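## Task

Fully drive in the screw holding the cable lug (flat metal cable end) that sits behind the Q3 label, and leave every other screw as it was. It counts as tight only if the motor turned it in and halted by itself, which the results show as stopped_at_torque=1. After that, do not turn or shift it. If a screw was pressed in rather than turned, unscrew it completely and drive it in again. The torque limit starts at its minimum, where the motor may halt too early, so it can be raised. Finally, raise the screwdriver clearly above the screw head (skipping this costs points), release, and move away.

## Robot and tools

Robot: one UR3e arm (six joints: shoulder pan, shoulder lift, elbow, wrist 1, wrist 2, wrist 3) carrying a powered screwdriver. The screwdriver has a hex key inside a thin vacuum sleeve that can hold a screw. The tool point is the key's tip when nothing presses on it. The key points along the tool point's +z axis and can be pushed back up to 12 mm. A flat block juts about 9 cm from the last joint's axis toward the tool's -y side and rotates with the tool, so watch it for collisions.

Frames: the scene frame has its origin on the table top under the arm base, +z up, and +y to the left when facing along +x. The base may be slightly tilted. Results print end_effector_position (metres) and end_effector_quat_wxyz in this frame, plus linear (m/s) and angular (rad/s) velocities. The printed position can be off, more so at long reach.

execute_actions(actions): a list of up to 15 actions run in order. Each action is a table of up to 15 rows; each row lasts one control step of 1/30 s, and a short table repeats its final row until 15 steps (0.5 s) are done. A row has 9 numbers, each in [-1, 1]: dx, dy, dz, rx, ry, rz, spindle, torque_limit, sleeve_vacuum. Optionally 6 more numbers in [0, 1] follow: per-joint stiffness scales, in Joint positions order, multiplying each joint's position gain and persisting until changed. The first six are an offset, not a pose: a target relative to where the tool point was measured at the start of that action, expressed in the tool point's own axes. Each row is relative to that same start, not to the row before. Scale: 1.0 equals 0.6 m for dx, dy, dz and 180 degrees for the rotation vector rx, ry, rz. For the first action in a call, the start is the pose from the most recent result in this scene. An empty list just returns state and images. Each step, the commanded pose is clipped to within 100 mm and 16 degrees of the measured pose, so large offsets take several actions; after an action the arm travels no further than the last clipped pose. Motion lags commands by about 0.17 s. Position wins over orientation if both cannot be met.

Tool numbers: spindle +1 turns the key clockwise (drives in) at 500 rpm, -1 reverses at the same speed; spin-up takes 0.5 s. The value persists between actions and calls, and the arm does not follow the screw by itself, so finish actions with spindle 0. torque_limit maps linearly from 0.3 N m at -1 to 1.2 N m at +1. sleeve_vacuum above 0.01 holds a screw; anything else releases. torque_limit and sleeve_vacuum persist.

Engaging and driving: put the tool point on the screw axis 2 mm below the head's top and spin slowly, spindle within -0.2 to 0.2. Negative engages without advancing; positive engages and drives. While the screw turns, lower the tool 0.7 mm per turn. The motor halts at 95% of the torque limit (head seated or thread jammed) and stopped_at_torque becomes 1; to run again, spindle must stay at 0 or below for 0.5 s first. Loosening never self-stops; if turns does not drop, increase torque_limit. screw_detected=1 means sleeve_vacuum_kpa is over 30, i.e. a head seals the sleeve. turns is the cumulative key rotation, clockwise positive.

move(target, speed, stop_force, blocking): steers the tool point along a straight line toward one target row (9 to 15 numbers, same layout and scale as above, offset from the pose in the latest result that shows one). Tool numbers are applied at the start. speed is 0.002 to 0.5 m/s (default 0.25); rotation is capped at twice that in rad/s. Paths last 0.5 to 10 s and are cut at 10 s. It does not avoid obstacles and may overshoot speed near full arm extension. stop_force (5 to 24 N, not in the first 0.2 s of a scene) ends the path once push against the motion exceeds it for 2 steps, then backs off 2 steps; pressure can briefly exceed it. It is measured along the line to the target in the starting tool axes, so it is unreliable when rotating. Omit it when pulling away from a contact. blocking=false returns after 0.5 s while motion continues; it cannot be combined with stop_force, and other motion commands are refused until wait or stop shows the end. The result adds a move: line giving the ending (done, off_target, moving, held, fault, or contact) and limits (paced = pose clipped; held = some steps blocked), plus distance to target.

wait(seconds): 0 to 10, holds the last command and returns early if a move ends. stop(): brakes a running move; the spindle keeps going. zoom_image(camera, region): camera is cam_head_left, cam_head_right, cam_high, cam_low or cam_wrist (all 504x504); region [x0, y0, x1, y1] in pixels, at most 504 by 504. read_manual(section): licence text only. finished_scene(scene): ends scene 1 or 2 irreversibly and reveals the next task; answering without any tool call ends everything.

Other result lines: Joint positions, Hand target (pose the controller is heading to), pose unreachable (clearance check altered the command), Wrist force and Wrist torque in tool axes (offset up to 3.5 N, noise about 1.4 N, saturating near 30 N; force points from the surface into the arm).

Avoid: a joint reaching its load limit (pan and lift 50.2, elbow 26, wrists 8.37 N m) or 150 N of external force triggers a 10 s fault stop that skips the remaining call. The arm is stiff, so even a slight target beyond contact can fault; approach slowly. Motors warn at 70 °C and lock at 85 °C. Do not knock items off the table, drop screws, slam or press hard.

Each tool is called after "Call:" as name(argument=value, ...), one argument or row to a line, values as JSON.

## Session

Call:
execute_actions(
  actions=[],
)

Scene clock: 0.00 s.
end_effector_position=(+0.3115, +0.0798, +0.1345) sleeve_vacuum_kpa=0 screw_detected=0 stopped_at_torque=0 turns=0.00 end_effector_quat_wxyz=(-0.008, +0.716, +0.622, -0.317) end_effector_velocity=(+0.000, -0.000, +0.000) end_effector_angular_velocity=(-0.000, -0.000, +0.000)
Joint positions: [-0.577 -1.582  0.669 -0.658 -1.569 -0.574]
Joint velocities: [-0. -0.  0. -0.  0. -0.]
Wrist force (N, on the end effector, along its own x y z axes, offset not removed): no reading
Wrist torque (N m, same axes, about the end effector's origin, offset not removed): no reading
Hand target: +0.311, +0.080, +0.134; -0.008, +0.716, +0.622, -0.317
Joint stiffness scale: [1. 1. 1. 1. 1. 1.]

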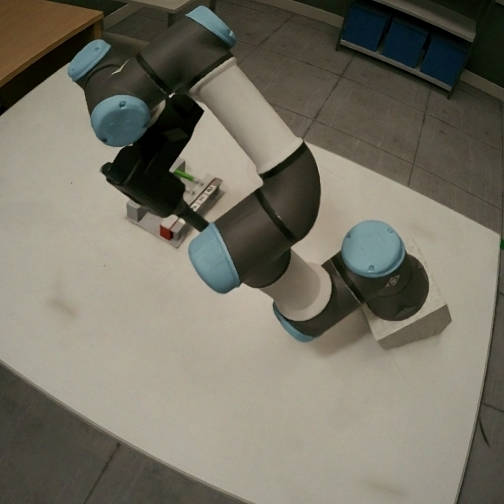

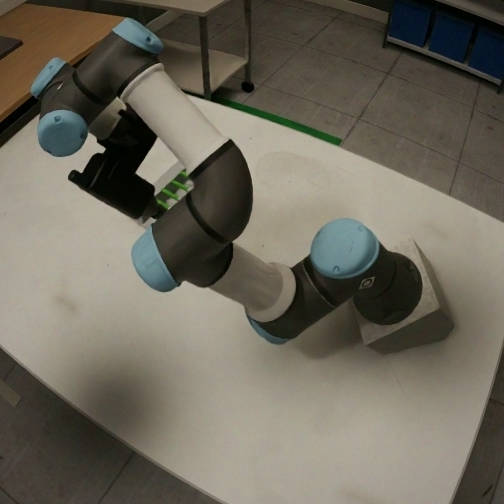

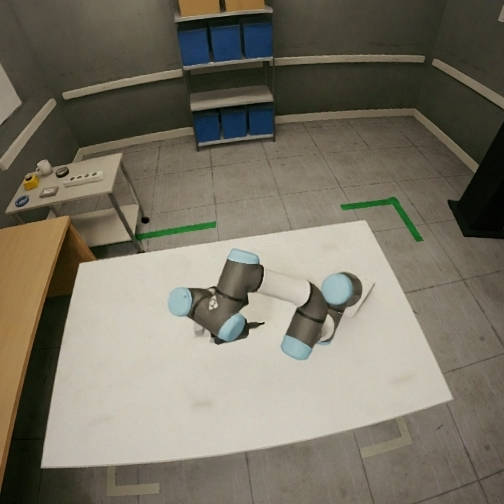

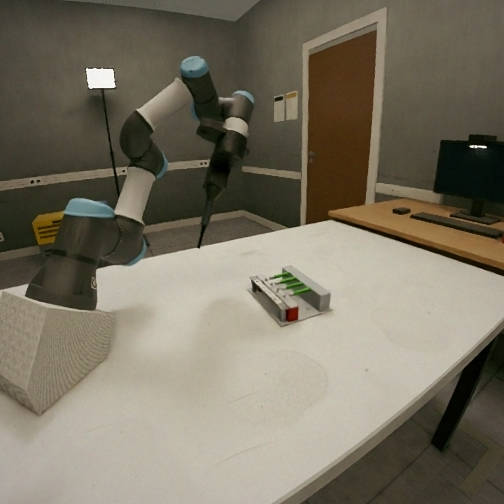

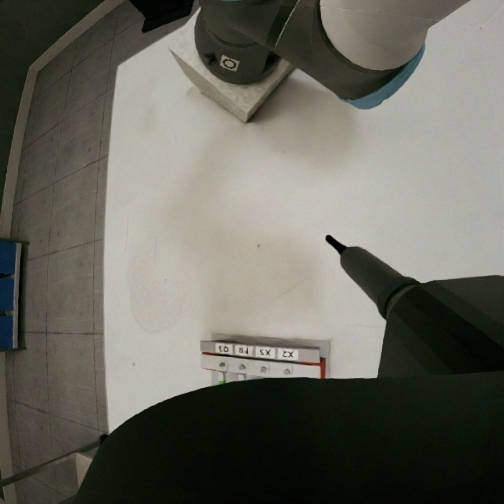

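Call:
move(
  target=[-0.117,0.118,0.005,-0.1386,0.1516,0,0,0.4,0],
)

Call:
zoom_image(
  camera="cam_wrist",
  region=[150,150,400,400],
)

Scene clock: 6.70 s.
end_effector_position=(+0.3709, -0.0005, +0.1348) sleeve_vacuum_kpa=0 screw_detected=0 stopped_at_torque=0 turns=0.00 end_effector_quat_wxyz=(-0.001, +0.756, +0.655, -0.001) end_effector_velocity=(+0.002, +0.001, -0.001) end_effector_angular_velocity=(+0.004, -0.012, +0.017)
Joint positions: [-1.387 -1.601  1.153 -0.698 -1.072 -1.492]
Joint velocities: [-0.003 -0.003  0.011  0.     0.011 -0.023]
Wrist force (N, on the end effector, along its own x y z axes, offset not removed): [1.8 1.4 1.0]
Wrist torque (N m, same axes, about the end effector's origin, offset not removed): [0.30 -0.41 0.05]
Hand target: +0.371, -0.001, +0.135; -0.000, +0.755, +0.656, +0.000
Off the commanded pose: 0.001 m, 0 deg.
Joint stiffness scale: [1. 1. 1. 1. 1. 1.]
move: done

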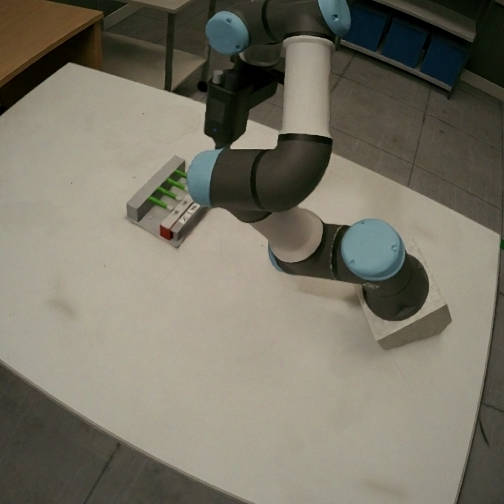

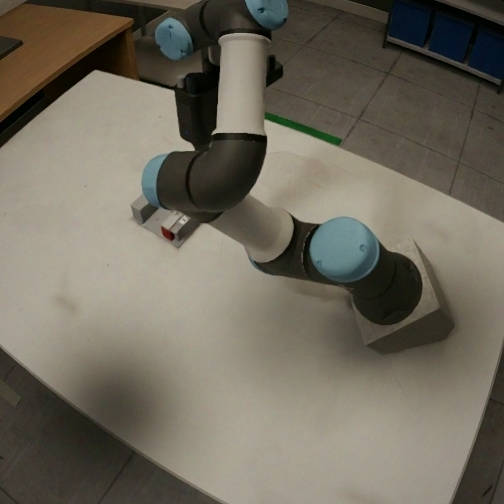

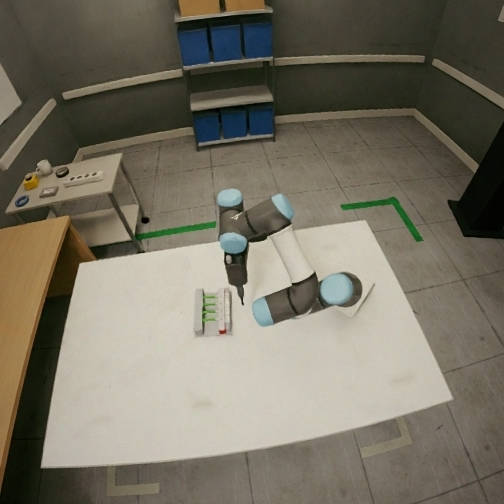

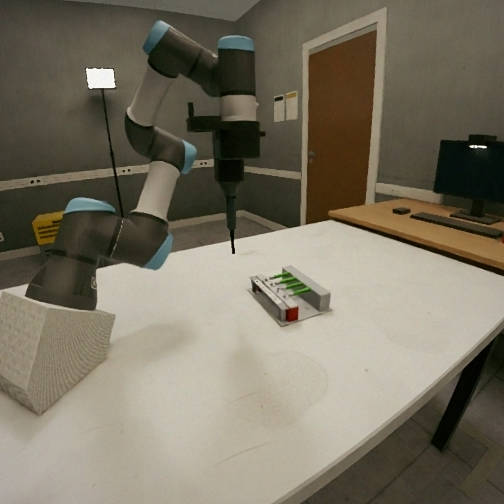

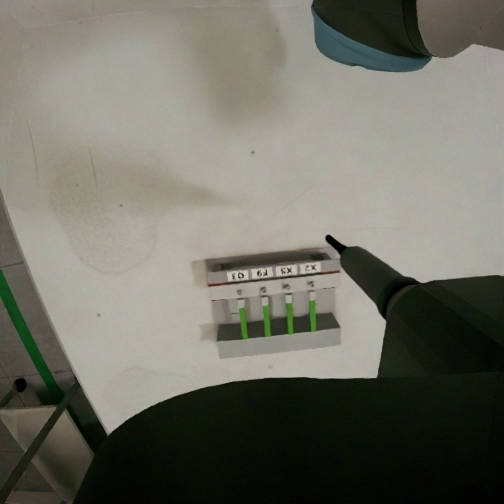

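Region (150, 150, 400, 400) of cam_wrist's 504x504 image, scaled by 2.016, with more detail than that image has.

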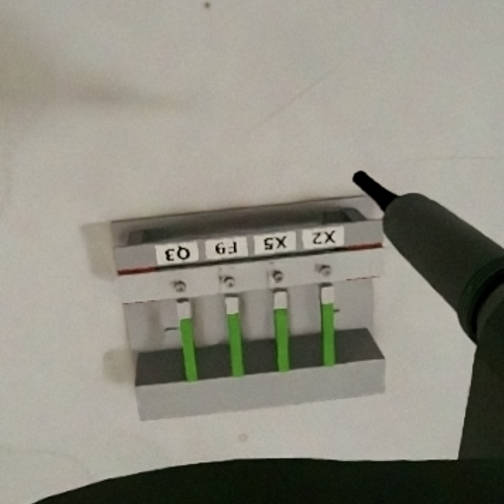

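Call:
move(
  target=[-0.137,0.172,0.12,0,0,0,0,0.4,0],
)

Call:
zoom_image(
  camera="cam_wrist",
  region=[240,150,400,310],
)

Call:
zoom_image(
  camera="cam_low",
  region=[220,220,360,360],
)

Scene clock: 11.87 s.
end_effector_position=(+0.4611, -0.0961, +0.0624) sleeve_vacuum_kpa=0 screw_detected=0 stopped_at_torque=0 turns=0.00 end_effector_quat_wxyz=(-0.001, +0.756, +0.655, -0.000) end_effector_velocity=(+0.001, -0.002, +0.001) end_effector_angular_velocity=(-0.007, +0.003, +0.000)
Joint positions: [-1.068 -1.11   0.877 -1.099 -0.964 -1.138]
Joint velocities: [ 0.004  0.008 -0.02   0.003 -0.004  0.008]
Wrist force (N, on the end effector, along its own x y z axes, offset not removed): [1.0 0.0 2.5]
Wrist torque (N m, same axes, about the end effector's origin, offset not removed): [-0.05 -0.07 0.05]
Hand target: +0.461, -0.096, +0.062; -0.001, +0.756, +0.655, -0.001
Off the commanded pose: 0.000 m, 0 deg.
Joint stiffness scale: [1. 1. 1. 1. 1. 1.]
move: done

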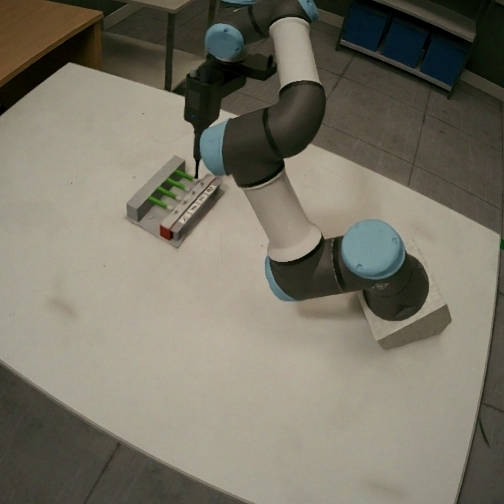

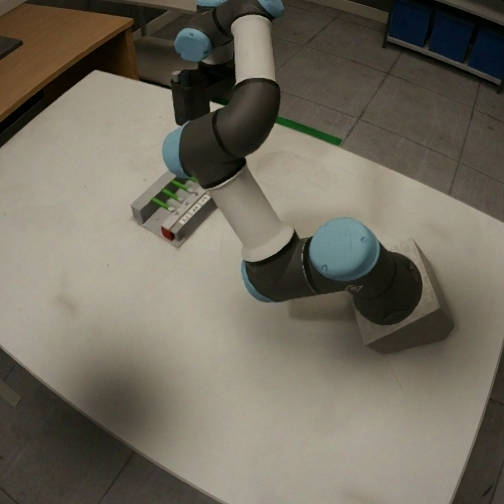

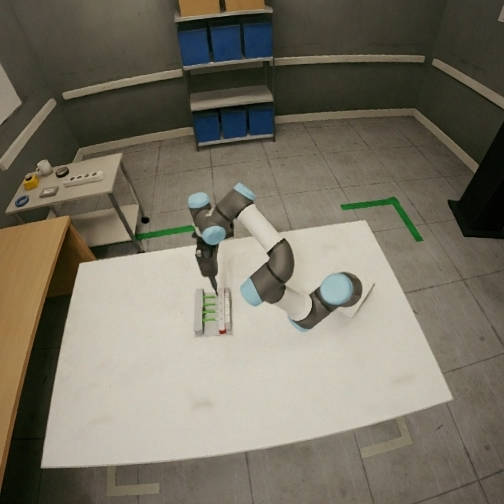

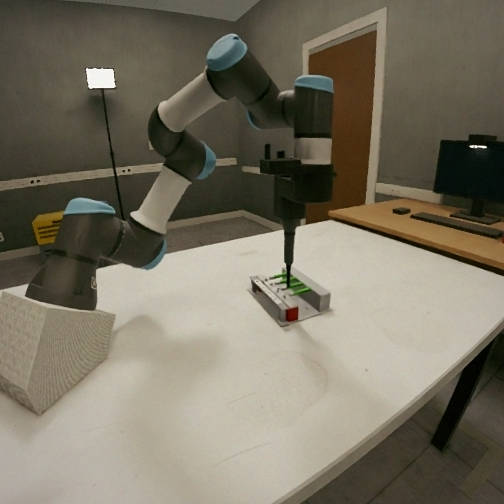

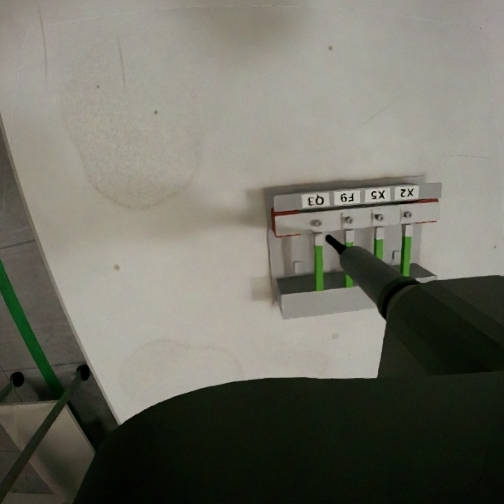

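Region (240, 150, 400, 310) of cam_wrist's 504x504 image, scaled by 3.150, with more detail than that image has.

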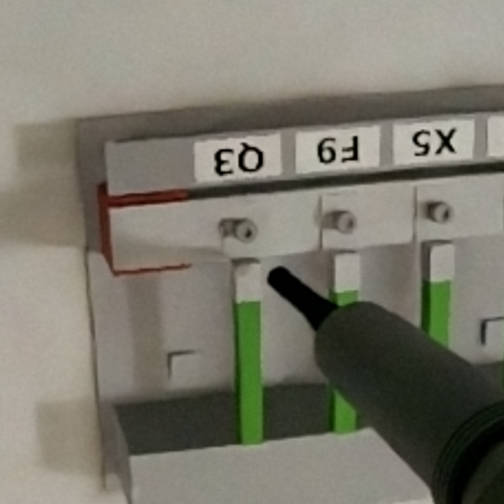

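Region (220, 220, 360, 360) of cam_low's 504x504 image, scaled by 3.600, with more detail than that image has.

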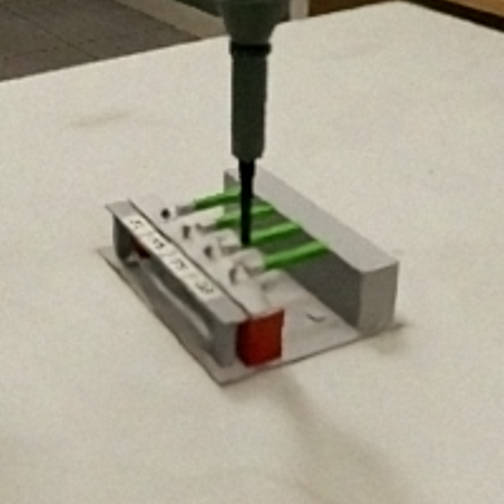

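Call:
move(
  target=[-0.001,-0.0115,0.02,0,0,0,0,0.4,0],
  speed=0.05,
)

Call:
zoom_image(
  camera="cam_wrist",
  region=[285,195,369,279],
)

Call:
zoom_image(
  camera="cam_low",
  region=[250,255,320,325],
)

Call:
zoom_image(
  camera="cam_head_left",
  region=[160,150,230,220],
)

Scene clock: 17.53 s.
end_effector_position=(+0.4536, -0.0954, +0.0510) sleeve_vacuum_kpa=0 screw_detected=0 stopped_at_torque=0 turns=0.00 end_effector_quat_wxyz=(-0.002, +0.755, +0.655, -0.000) end_effector_velocity=(-0.000, -0.003, -0.002) end_effector_angular_velocity=(-0.010, -0.004, +0.006)
Joint positions: [-1.065 -1.145  0.987 -1.175 -0.965 -1.136]
Joint velocities: [ 0.    -0.012  0.031 -0.033  0.001  0.002]
Wrist force (N, on the end effector, along its own x y z axes, offset not removed): [0.6 -2.1 2.7]
Wrist torque (N m, same axes, about the end effector's origin, offset not removed): [-0.55 0.06 0.24]
Hand target: +0.454, -0.096, +0.050; -0.001, +0.756, +0.655, -0.000
Off the commanded pose: 0.001 m, 0 deg.
Joint stiffness scale: [1. 1. 1. 1. 1. 1.]
move: done

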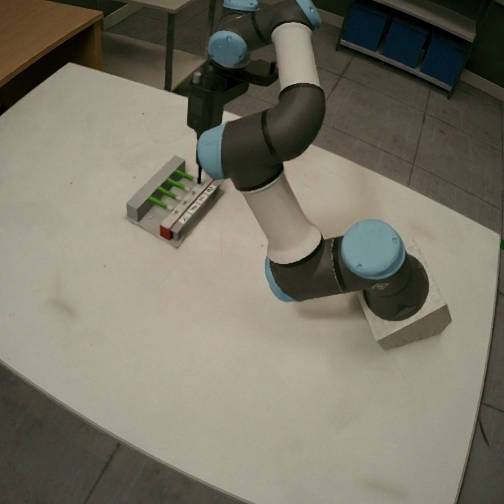

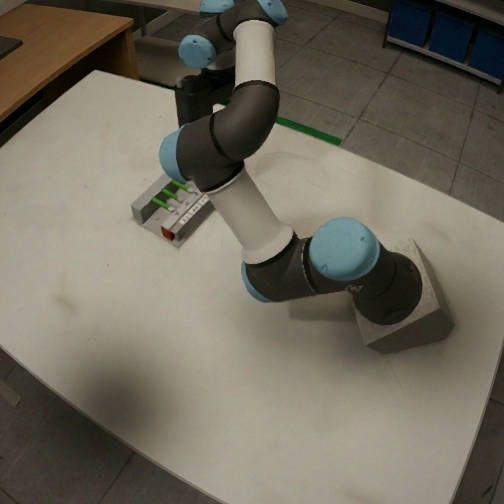

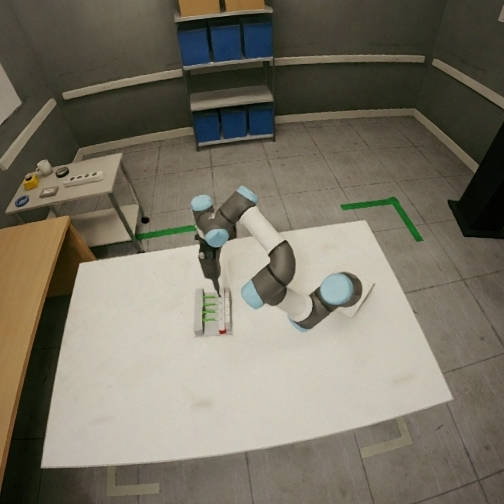

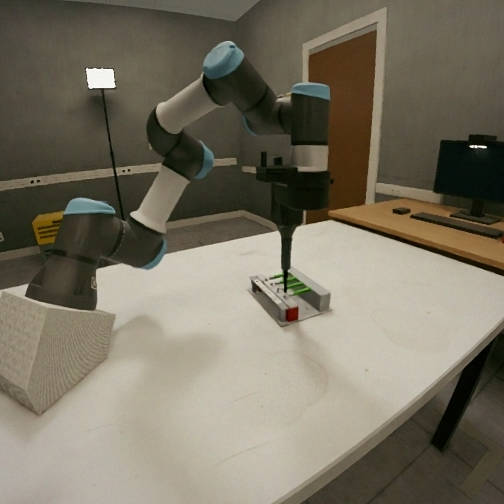

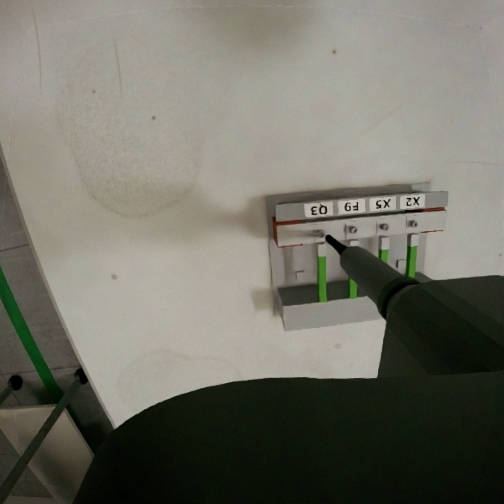

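Region (285, 195, 369, 279) of cam_wrist's 504x504 image, scaled by 6.000, with more detail than that image has.

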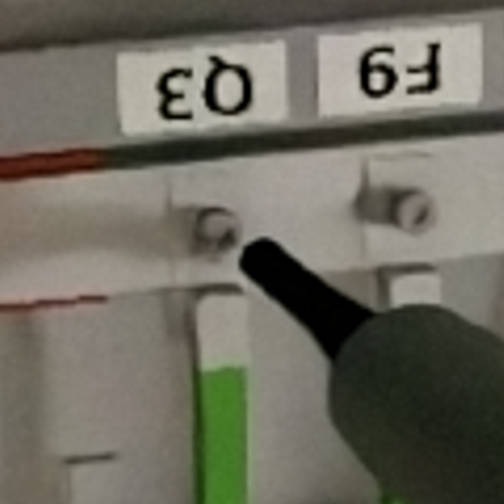

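Region (250, 255, 320, 325) of cam_low's 504x504 image, scaled by 7.200, with more detail than that image has.

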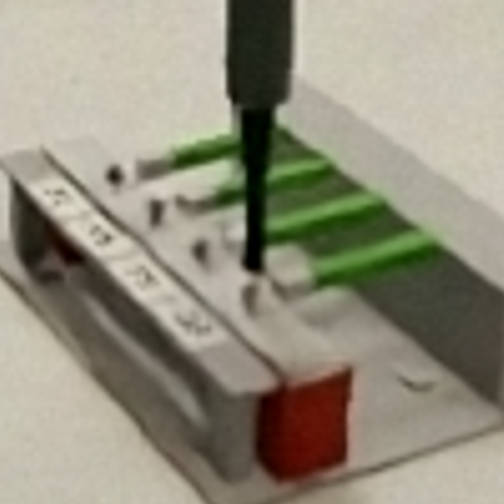

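Region (160, 150, 230, 220) of cam_head_left's 504x504 image, scaled by 7.200, with more detail than that image has.

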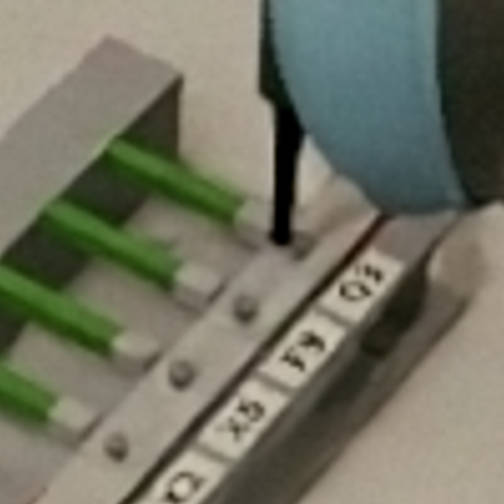

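Call:
move(
  target=[-0.0065,-0.0042,0,0,0,0,0,0.4,0],
  speed=0.02,
)

Call:
zoom_image(
  camera="cam_wrist",
  region=[285,195,369,279],
)

Call:
zoom_image(
  camera="cam_low",
  region=[250,255,320,325],
)

Call:
zoom_image(
  camera="cam_head_left",
  region=[160,150,230,220],
)

Scene clock: 22.07 s.
end_effector_position=(+0.4522, -0.0987, +0.0513) sleeve_vacuum_kpa=0 screw_detected=0 stopped_at_torque=0 turns=0.00 end_effector_quat_wxyz=(-0.001, +0.755, +0.656, -0.000) end_effector_velocity=(-0.002, -0.002, +0.000) end_effector_angular_velocity=(+0.001, +0.001, +0.003)
Joint positions: [-1.071 -1.144  0.992 -1.18  -0.965 -1.142]
Joint velocities: [-0.006  0.004 -0.     0.002 -0.002 -0.01 ]
Wrist force (N, on the end effector, along its own x y z axes, offset not removed): [1.2 0.6 2.1]
Wrist torque (N m, same axes, about the end effector's origin, offset not removed): [0.02 -0.23 -0.08]
Hand target: +0.451, -0.099, +0.051; -0.002, +0.755, +0.655, -0.000
Off the commanded pose: 0.002 m, 0 deg.
Joint stiffness scale: [1. 1. 1. 1. 1. 1.]
move: done

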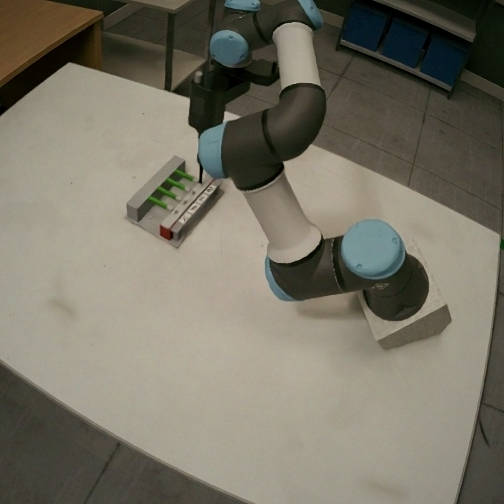

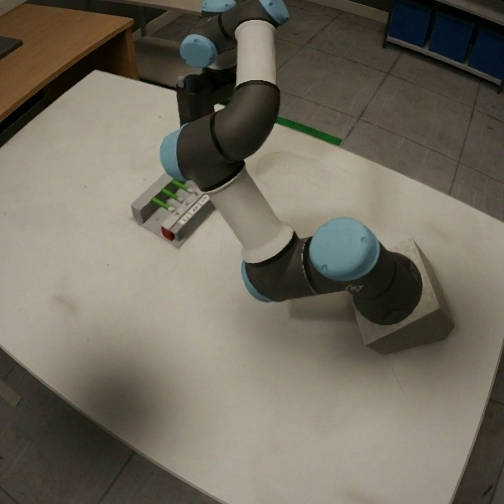

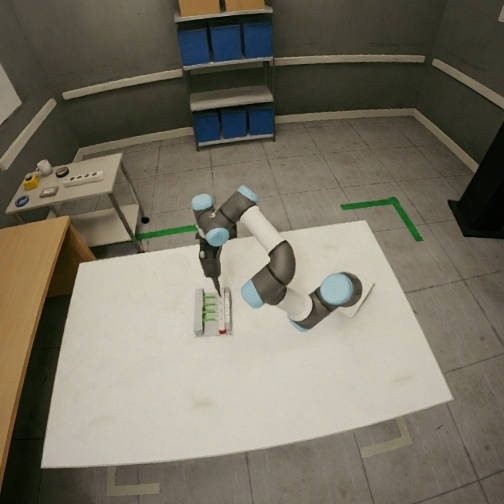

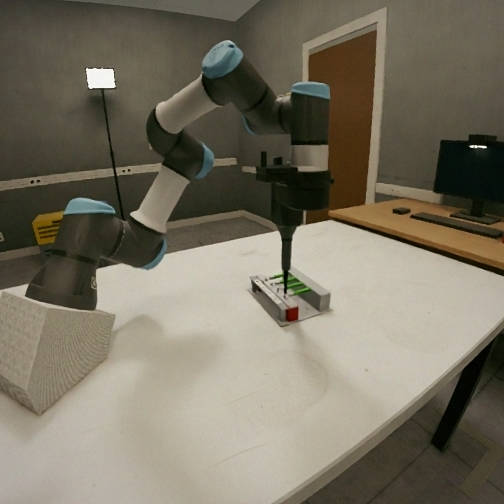

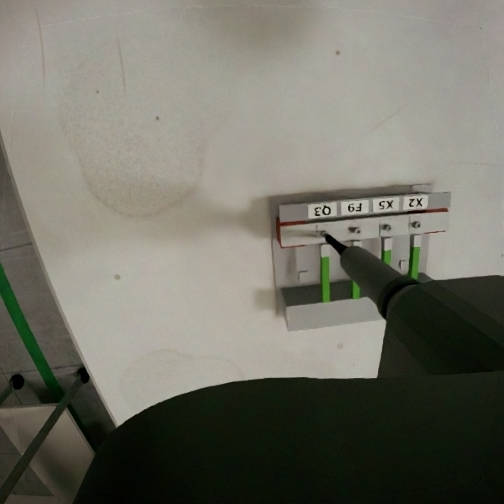

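Region (285, 195, 369, 279) of cam_wrist's 504x504 image, scaled by 6.000, with more detail than that image has.

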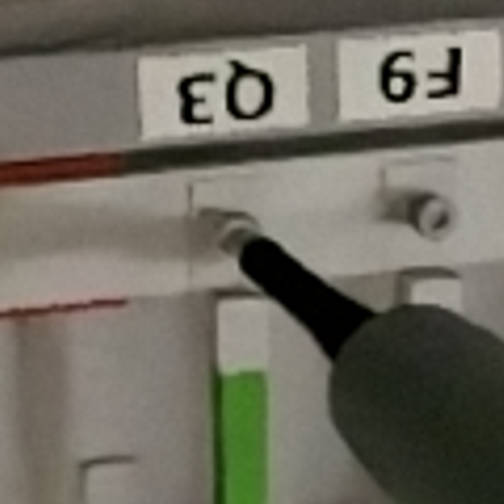

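Region (250, 255, 320, 325) of cam_low's 504x504 image, scaled by 7.200, with more detail than that image has.

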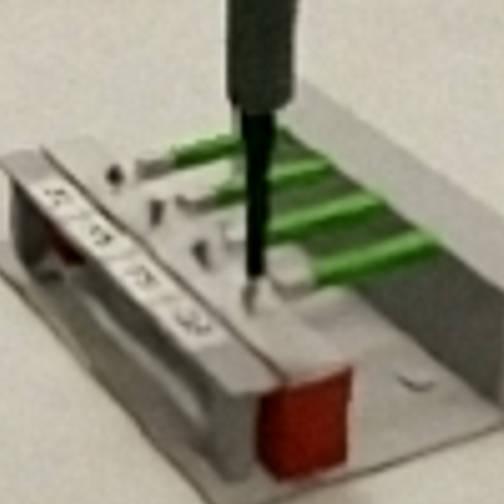

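Region (160, 150, 230, 220) of cam_head_left's 504x504 image, scaled by 7.200, with more detail than that image has.

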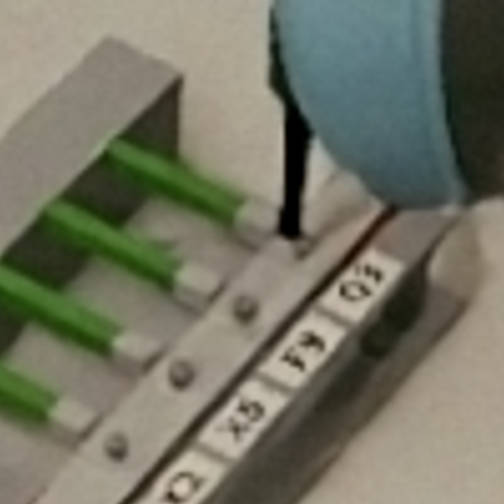

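Still settling; check with vacuum on.

Call:
move(
  target=[-0.0015,-0.004,0.002,0,0,0,0,0.4,1],
  speed=0.004,
)

Call:
wait(
  seconds=1,
)

Call:
zoom_image(
  camera="cam_wrist",
  region=[285,195,369,279],
)

Call:
zoom_image(
  camera="cam_low",
  region=[250,255,320,325],
)

Call:
zoom_image(
  camera="cam_head_left",
  region=[160,150,230,220],
)

Scene clock: 27.70 s.
end_effector_position=(+0.4507, -0.0990, +0.0507) sleeve_vacuum_kpa=14 screw_detected=0 stopped_at_torque=0 turns=0.00 end_effector_quat_wxyz=(-0.000, +0.755, +0.656, -0.001) end_effector_velocity=(-0.001, -0.001, -0.000) end_effector_angular_velocity=(-0.004, -0.001, -0.000)
Joint positions: [-1.074 -1.15   1.007 -1.188 -0.966 -1.144]
Joint velocities: [-0.003 -0.007  0.013 -0.009 -0.001 -0.   ]
Wrist force (N, on the end effector, along its own x y z axes, offset not removed): [-1.7 3.0 0.3]
Wrist torque (N m, same axes, about the end effector's origin, offset not removed): [0.68 0.69 -0.33]
Hand target: +0.450, -0.099, +0.050; -0.001, +0.755, +0.656, -0.000
Off the commanded pose: 0.001 m, 0 deg.
Joint stiffness scale: [1. 1. 1. 1. 1. 1.]
move: done

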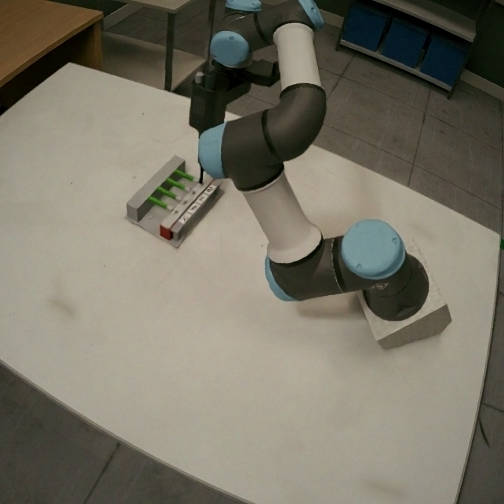

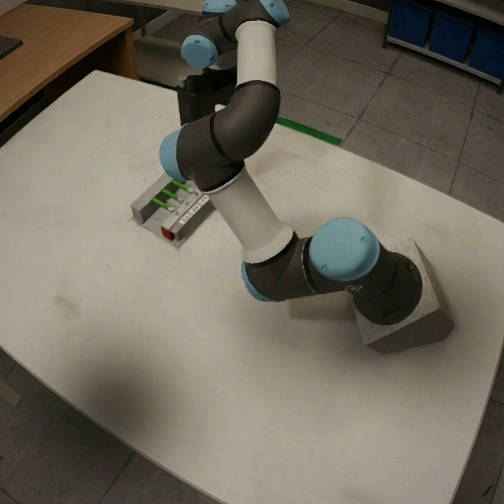

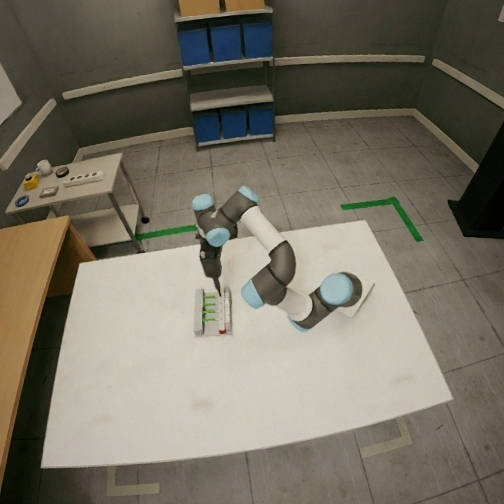

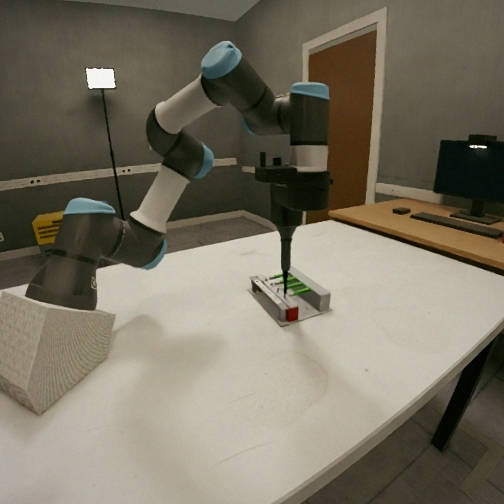

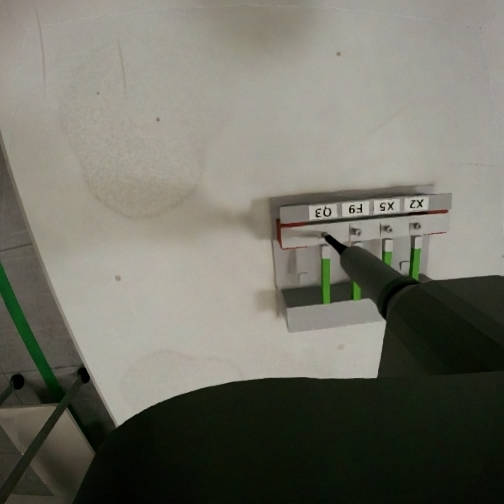

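Scene clock: 28.70 s.
end_effector_position=(+0.4506, -0.0992, +0.0507) sleeve_vacuum_kpa=14 screw_detected=0 stopped_at_torque=0 turns=0.00 end_effector_quat_wxyz=(+0.000, +0.755, +0.656, -0.001) end_effector_velocity=(-0.000, -0.000, -0.000) end_effector_angular_velocity=(+0.001, +0.000, -0.001)
Joint positions: [-1.074 -1.151  1.008 -1.19  -0.966 -1.145]
Joint velocities: [-0.001  0.001  0.001  0.    -0.    -0.   ]
Wrist force (N, on the end effector, along its own x y z axes, offset not removed): [3.1 0.6 -2.8]
Wrist torque (N m, same axes, about the end effector's origin, offset not removed): [0.08 -0.72 -0.14]
Hand target: +0.450, -0.099, +0.050; -0.001, +0.755, +0.656, -0.000
Off the commanded pose: 0.001 m, 0 deg.
Joint stiffness scale: [1. 1. 1. 1. 1. 1.]
wait: 1.00 s; at rest by 0.17 s

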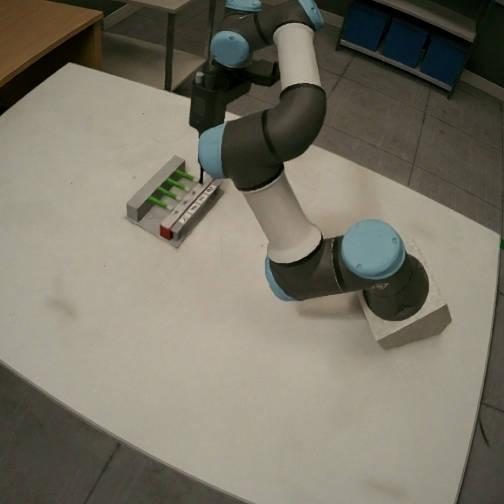

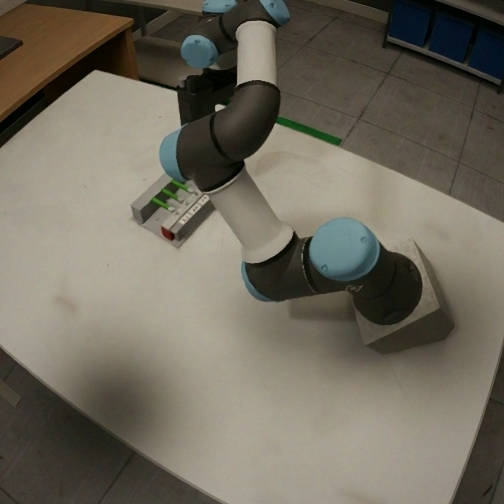

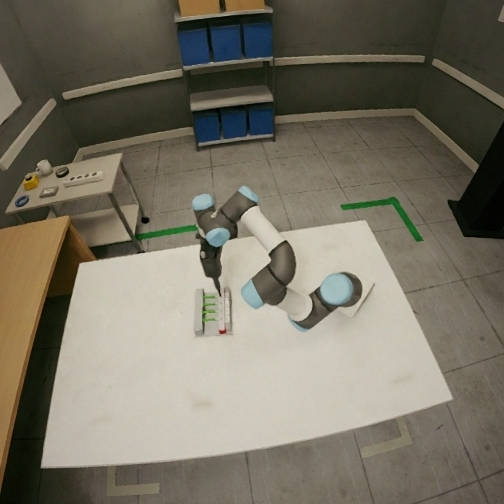

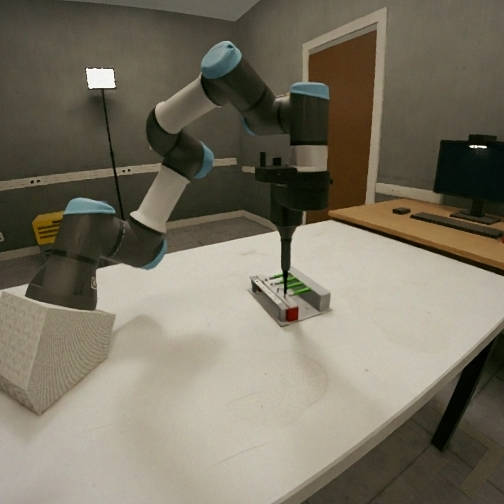

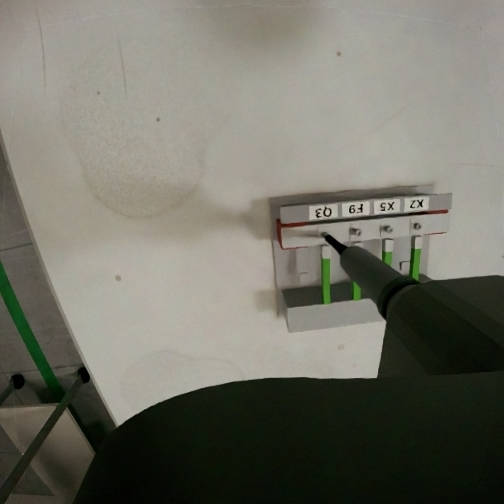

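Region (285, 195, 369, 279) of cam_wrist's 504x504 image, scaled by 6.000, with more detail than that image has.

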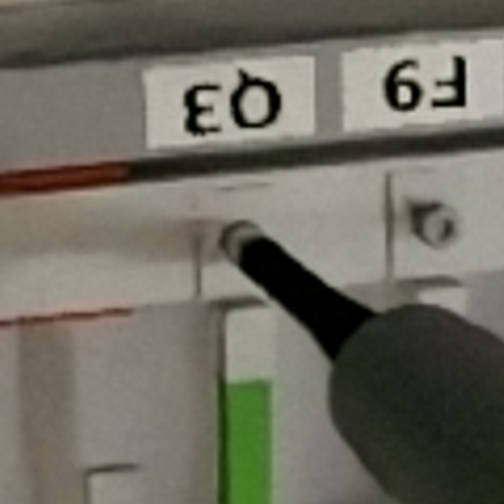

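Region (250, 255, 320, 325) of cam_low's 504x504 image, scaled by 7.200, with more detail than that image has.

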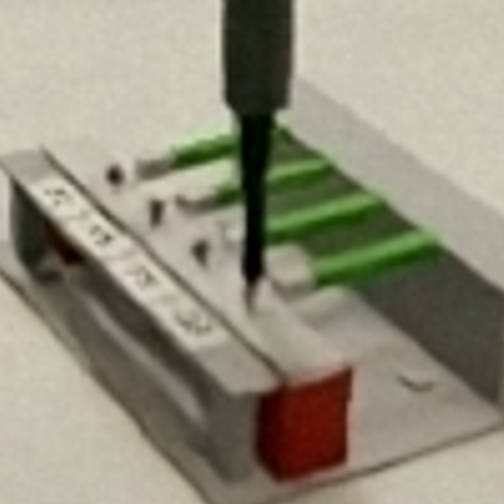

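Region (160, 150, 230, 220) of cam_head_left's 504x504 image, scaled by 7.200, with more detail than that image has.

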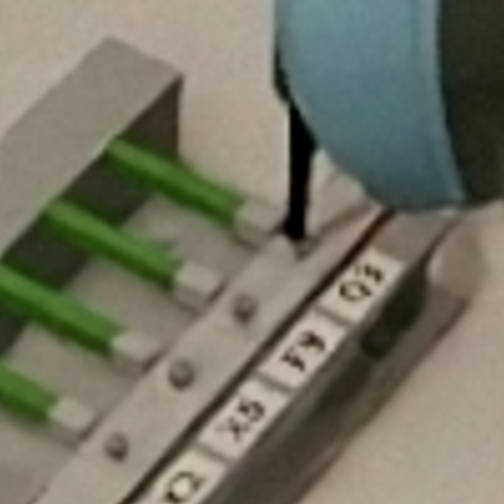

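Call:
move(
  target=[-0.0015,-0.002,0.006,0,0,0,0.15,0.4,1],
  speed=0.002,
)

Call:
execute_actions(
  actions=[
    [[0,0,0,0,0,0,0,0.4,1]],
  ],
)

Call:
zoom_image(
  camera="cam_wrist",
  region=[285,195,369,279],
)

Scene clock: 34.30 s.
end_effector_position=(+0.4496, -0.1009, +0.0486) sleeve_vacuum_kpa=14 screw_detected=0 stopped_at_torque=0 turns=2.68 end_effector_quat_wxyz=(+0.002, +0.754, +0.656, -0.001) end_effector_velocity=(-0.000, -0.000, -0.001) end_effector_angular_velocity=(-0.001, -0.000, +0.001)
Joint positions: [-1.074 -1.155  1.027 -1.208 -0.966 -1.144]
Joint velocities: [ 0.    -0.002  0.006 -0.006 -0.     0.   ]
Wrist force (N, on the end effector, along its own x y z axes, offset not removed): [1.8 -1.4 -0.9]
Wrist torque (N m, same axes, about the end effector's origin, offset not removed): [-0.42 -0.19 0.18]
Hand target: +0.449, -0.100, +0.047; +0.000, +0.755, +0.656, -0.001
Off the commanded pose: 0.002 m, 0 deg.
Joint stiffness scale: [1. 1. 1. 1. 1. 1.]
move: done

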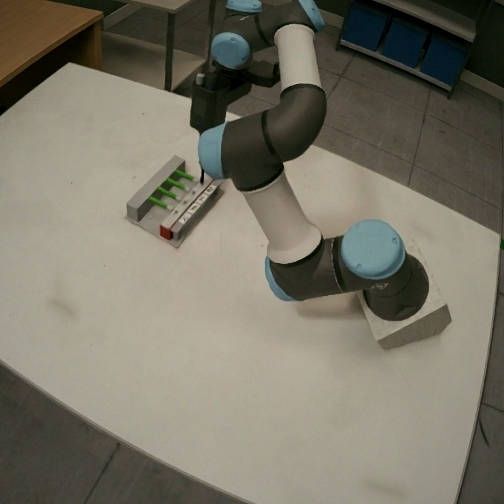

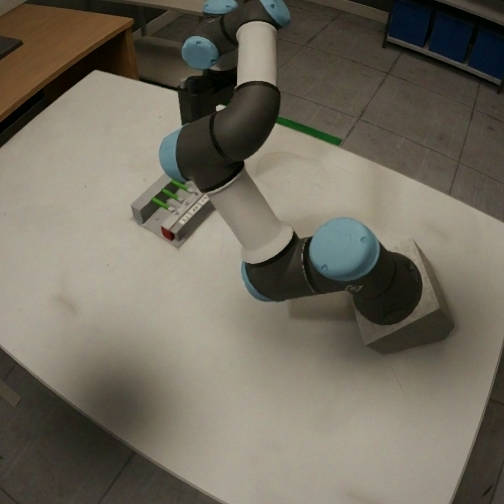

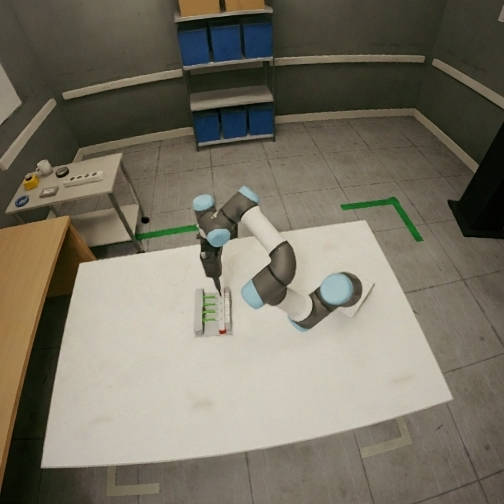

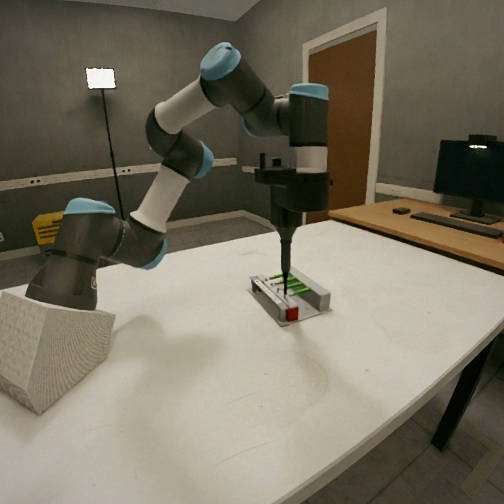

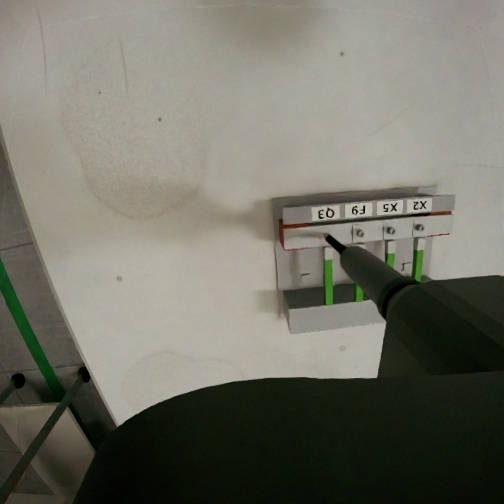

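Scene clock: 34.80 s.
end_effector_position=(+0.4497, -0.1009, +0.0487) sleeve_vacuum_kpa=14 screw_detected=0 stopped_at_torque=0 turns=2.68 end_effector_quat_wxyz=(+0.002, +0.754, +0.656, -0.001) end_effector_velocity=(+0.000, +0.000, +0.000) end_effector_angular_velocity=(-0.001, -0.000, +0.001)
Joint positions: [-1.074 -1.156  1.028 -1.208 -0.966 -1.144]
Joint velocities: [-0.    -0.001 -0.     0.    -0.    -0.   ]
Wrist force (N, on the end effector, along its own x y z axes, offset not removed): [3.3 -0.2 -1.9]
Wrist torque (N m, same axes, about the end effector's origin, offset not removed): [0.11 -0.56 0.03]
Hand target: +0.450, -0.101, +0.049; +0.002, +0.754, +0.656, -0.001
Off the commanded pose: 0.000 m, 0 deg.
Joint stiffness scale: [1. 1. 1. 1. 1. 1.]

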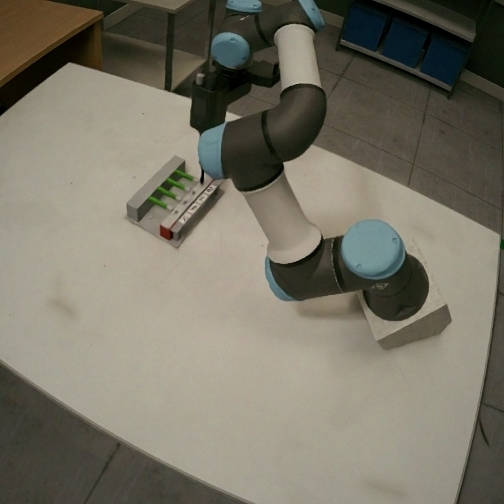

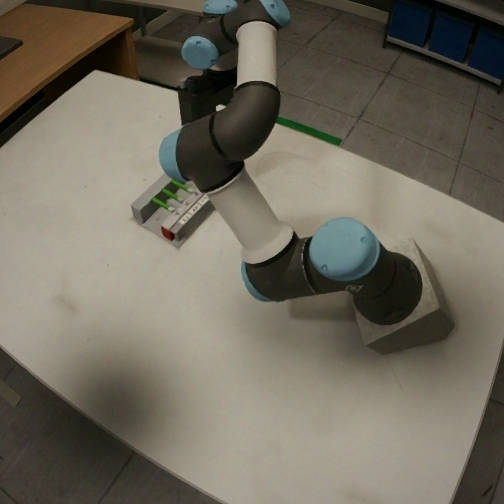

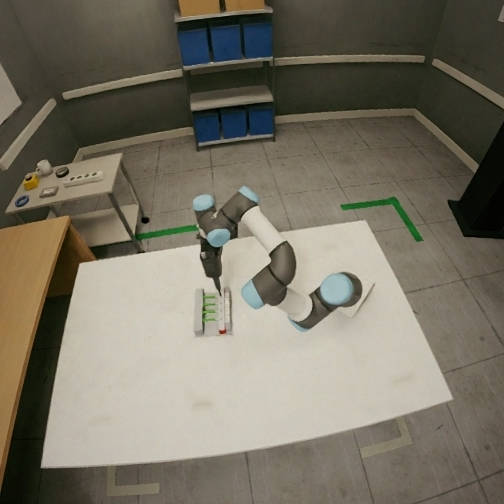

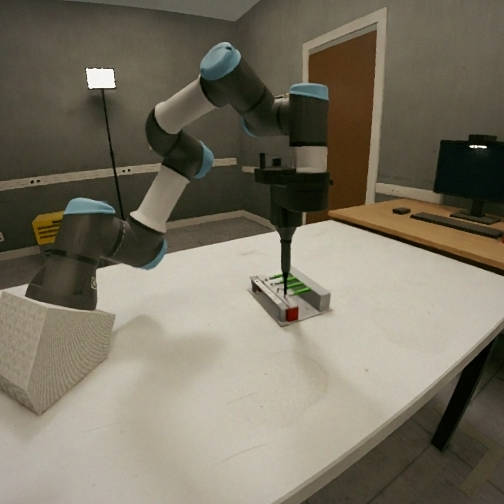

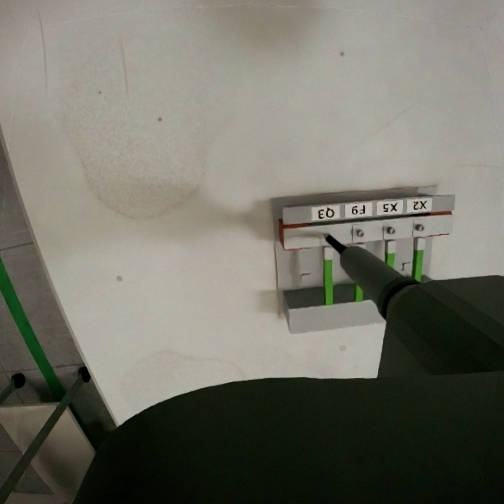

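Region (285, 195, 369, 279) of cam_wrist's 504x504 image, scaled by 6.000, with more detail than that image has.

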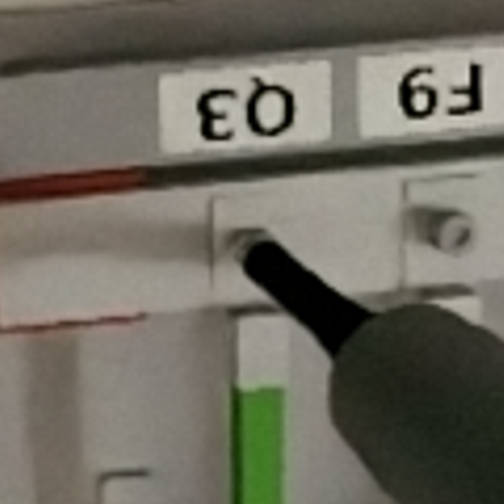

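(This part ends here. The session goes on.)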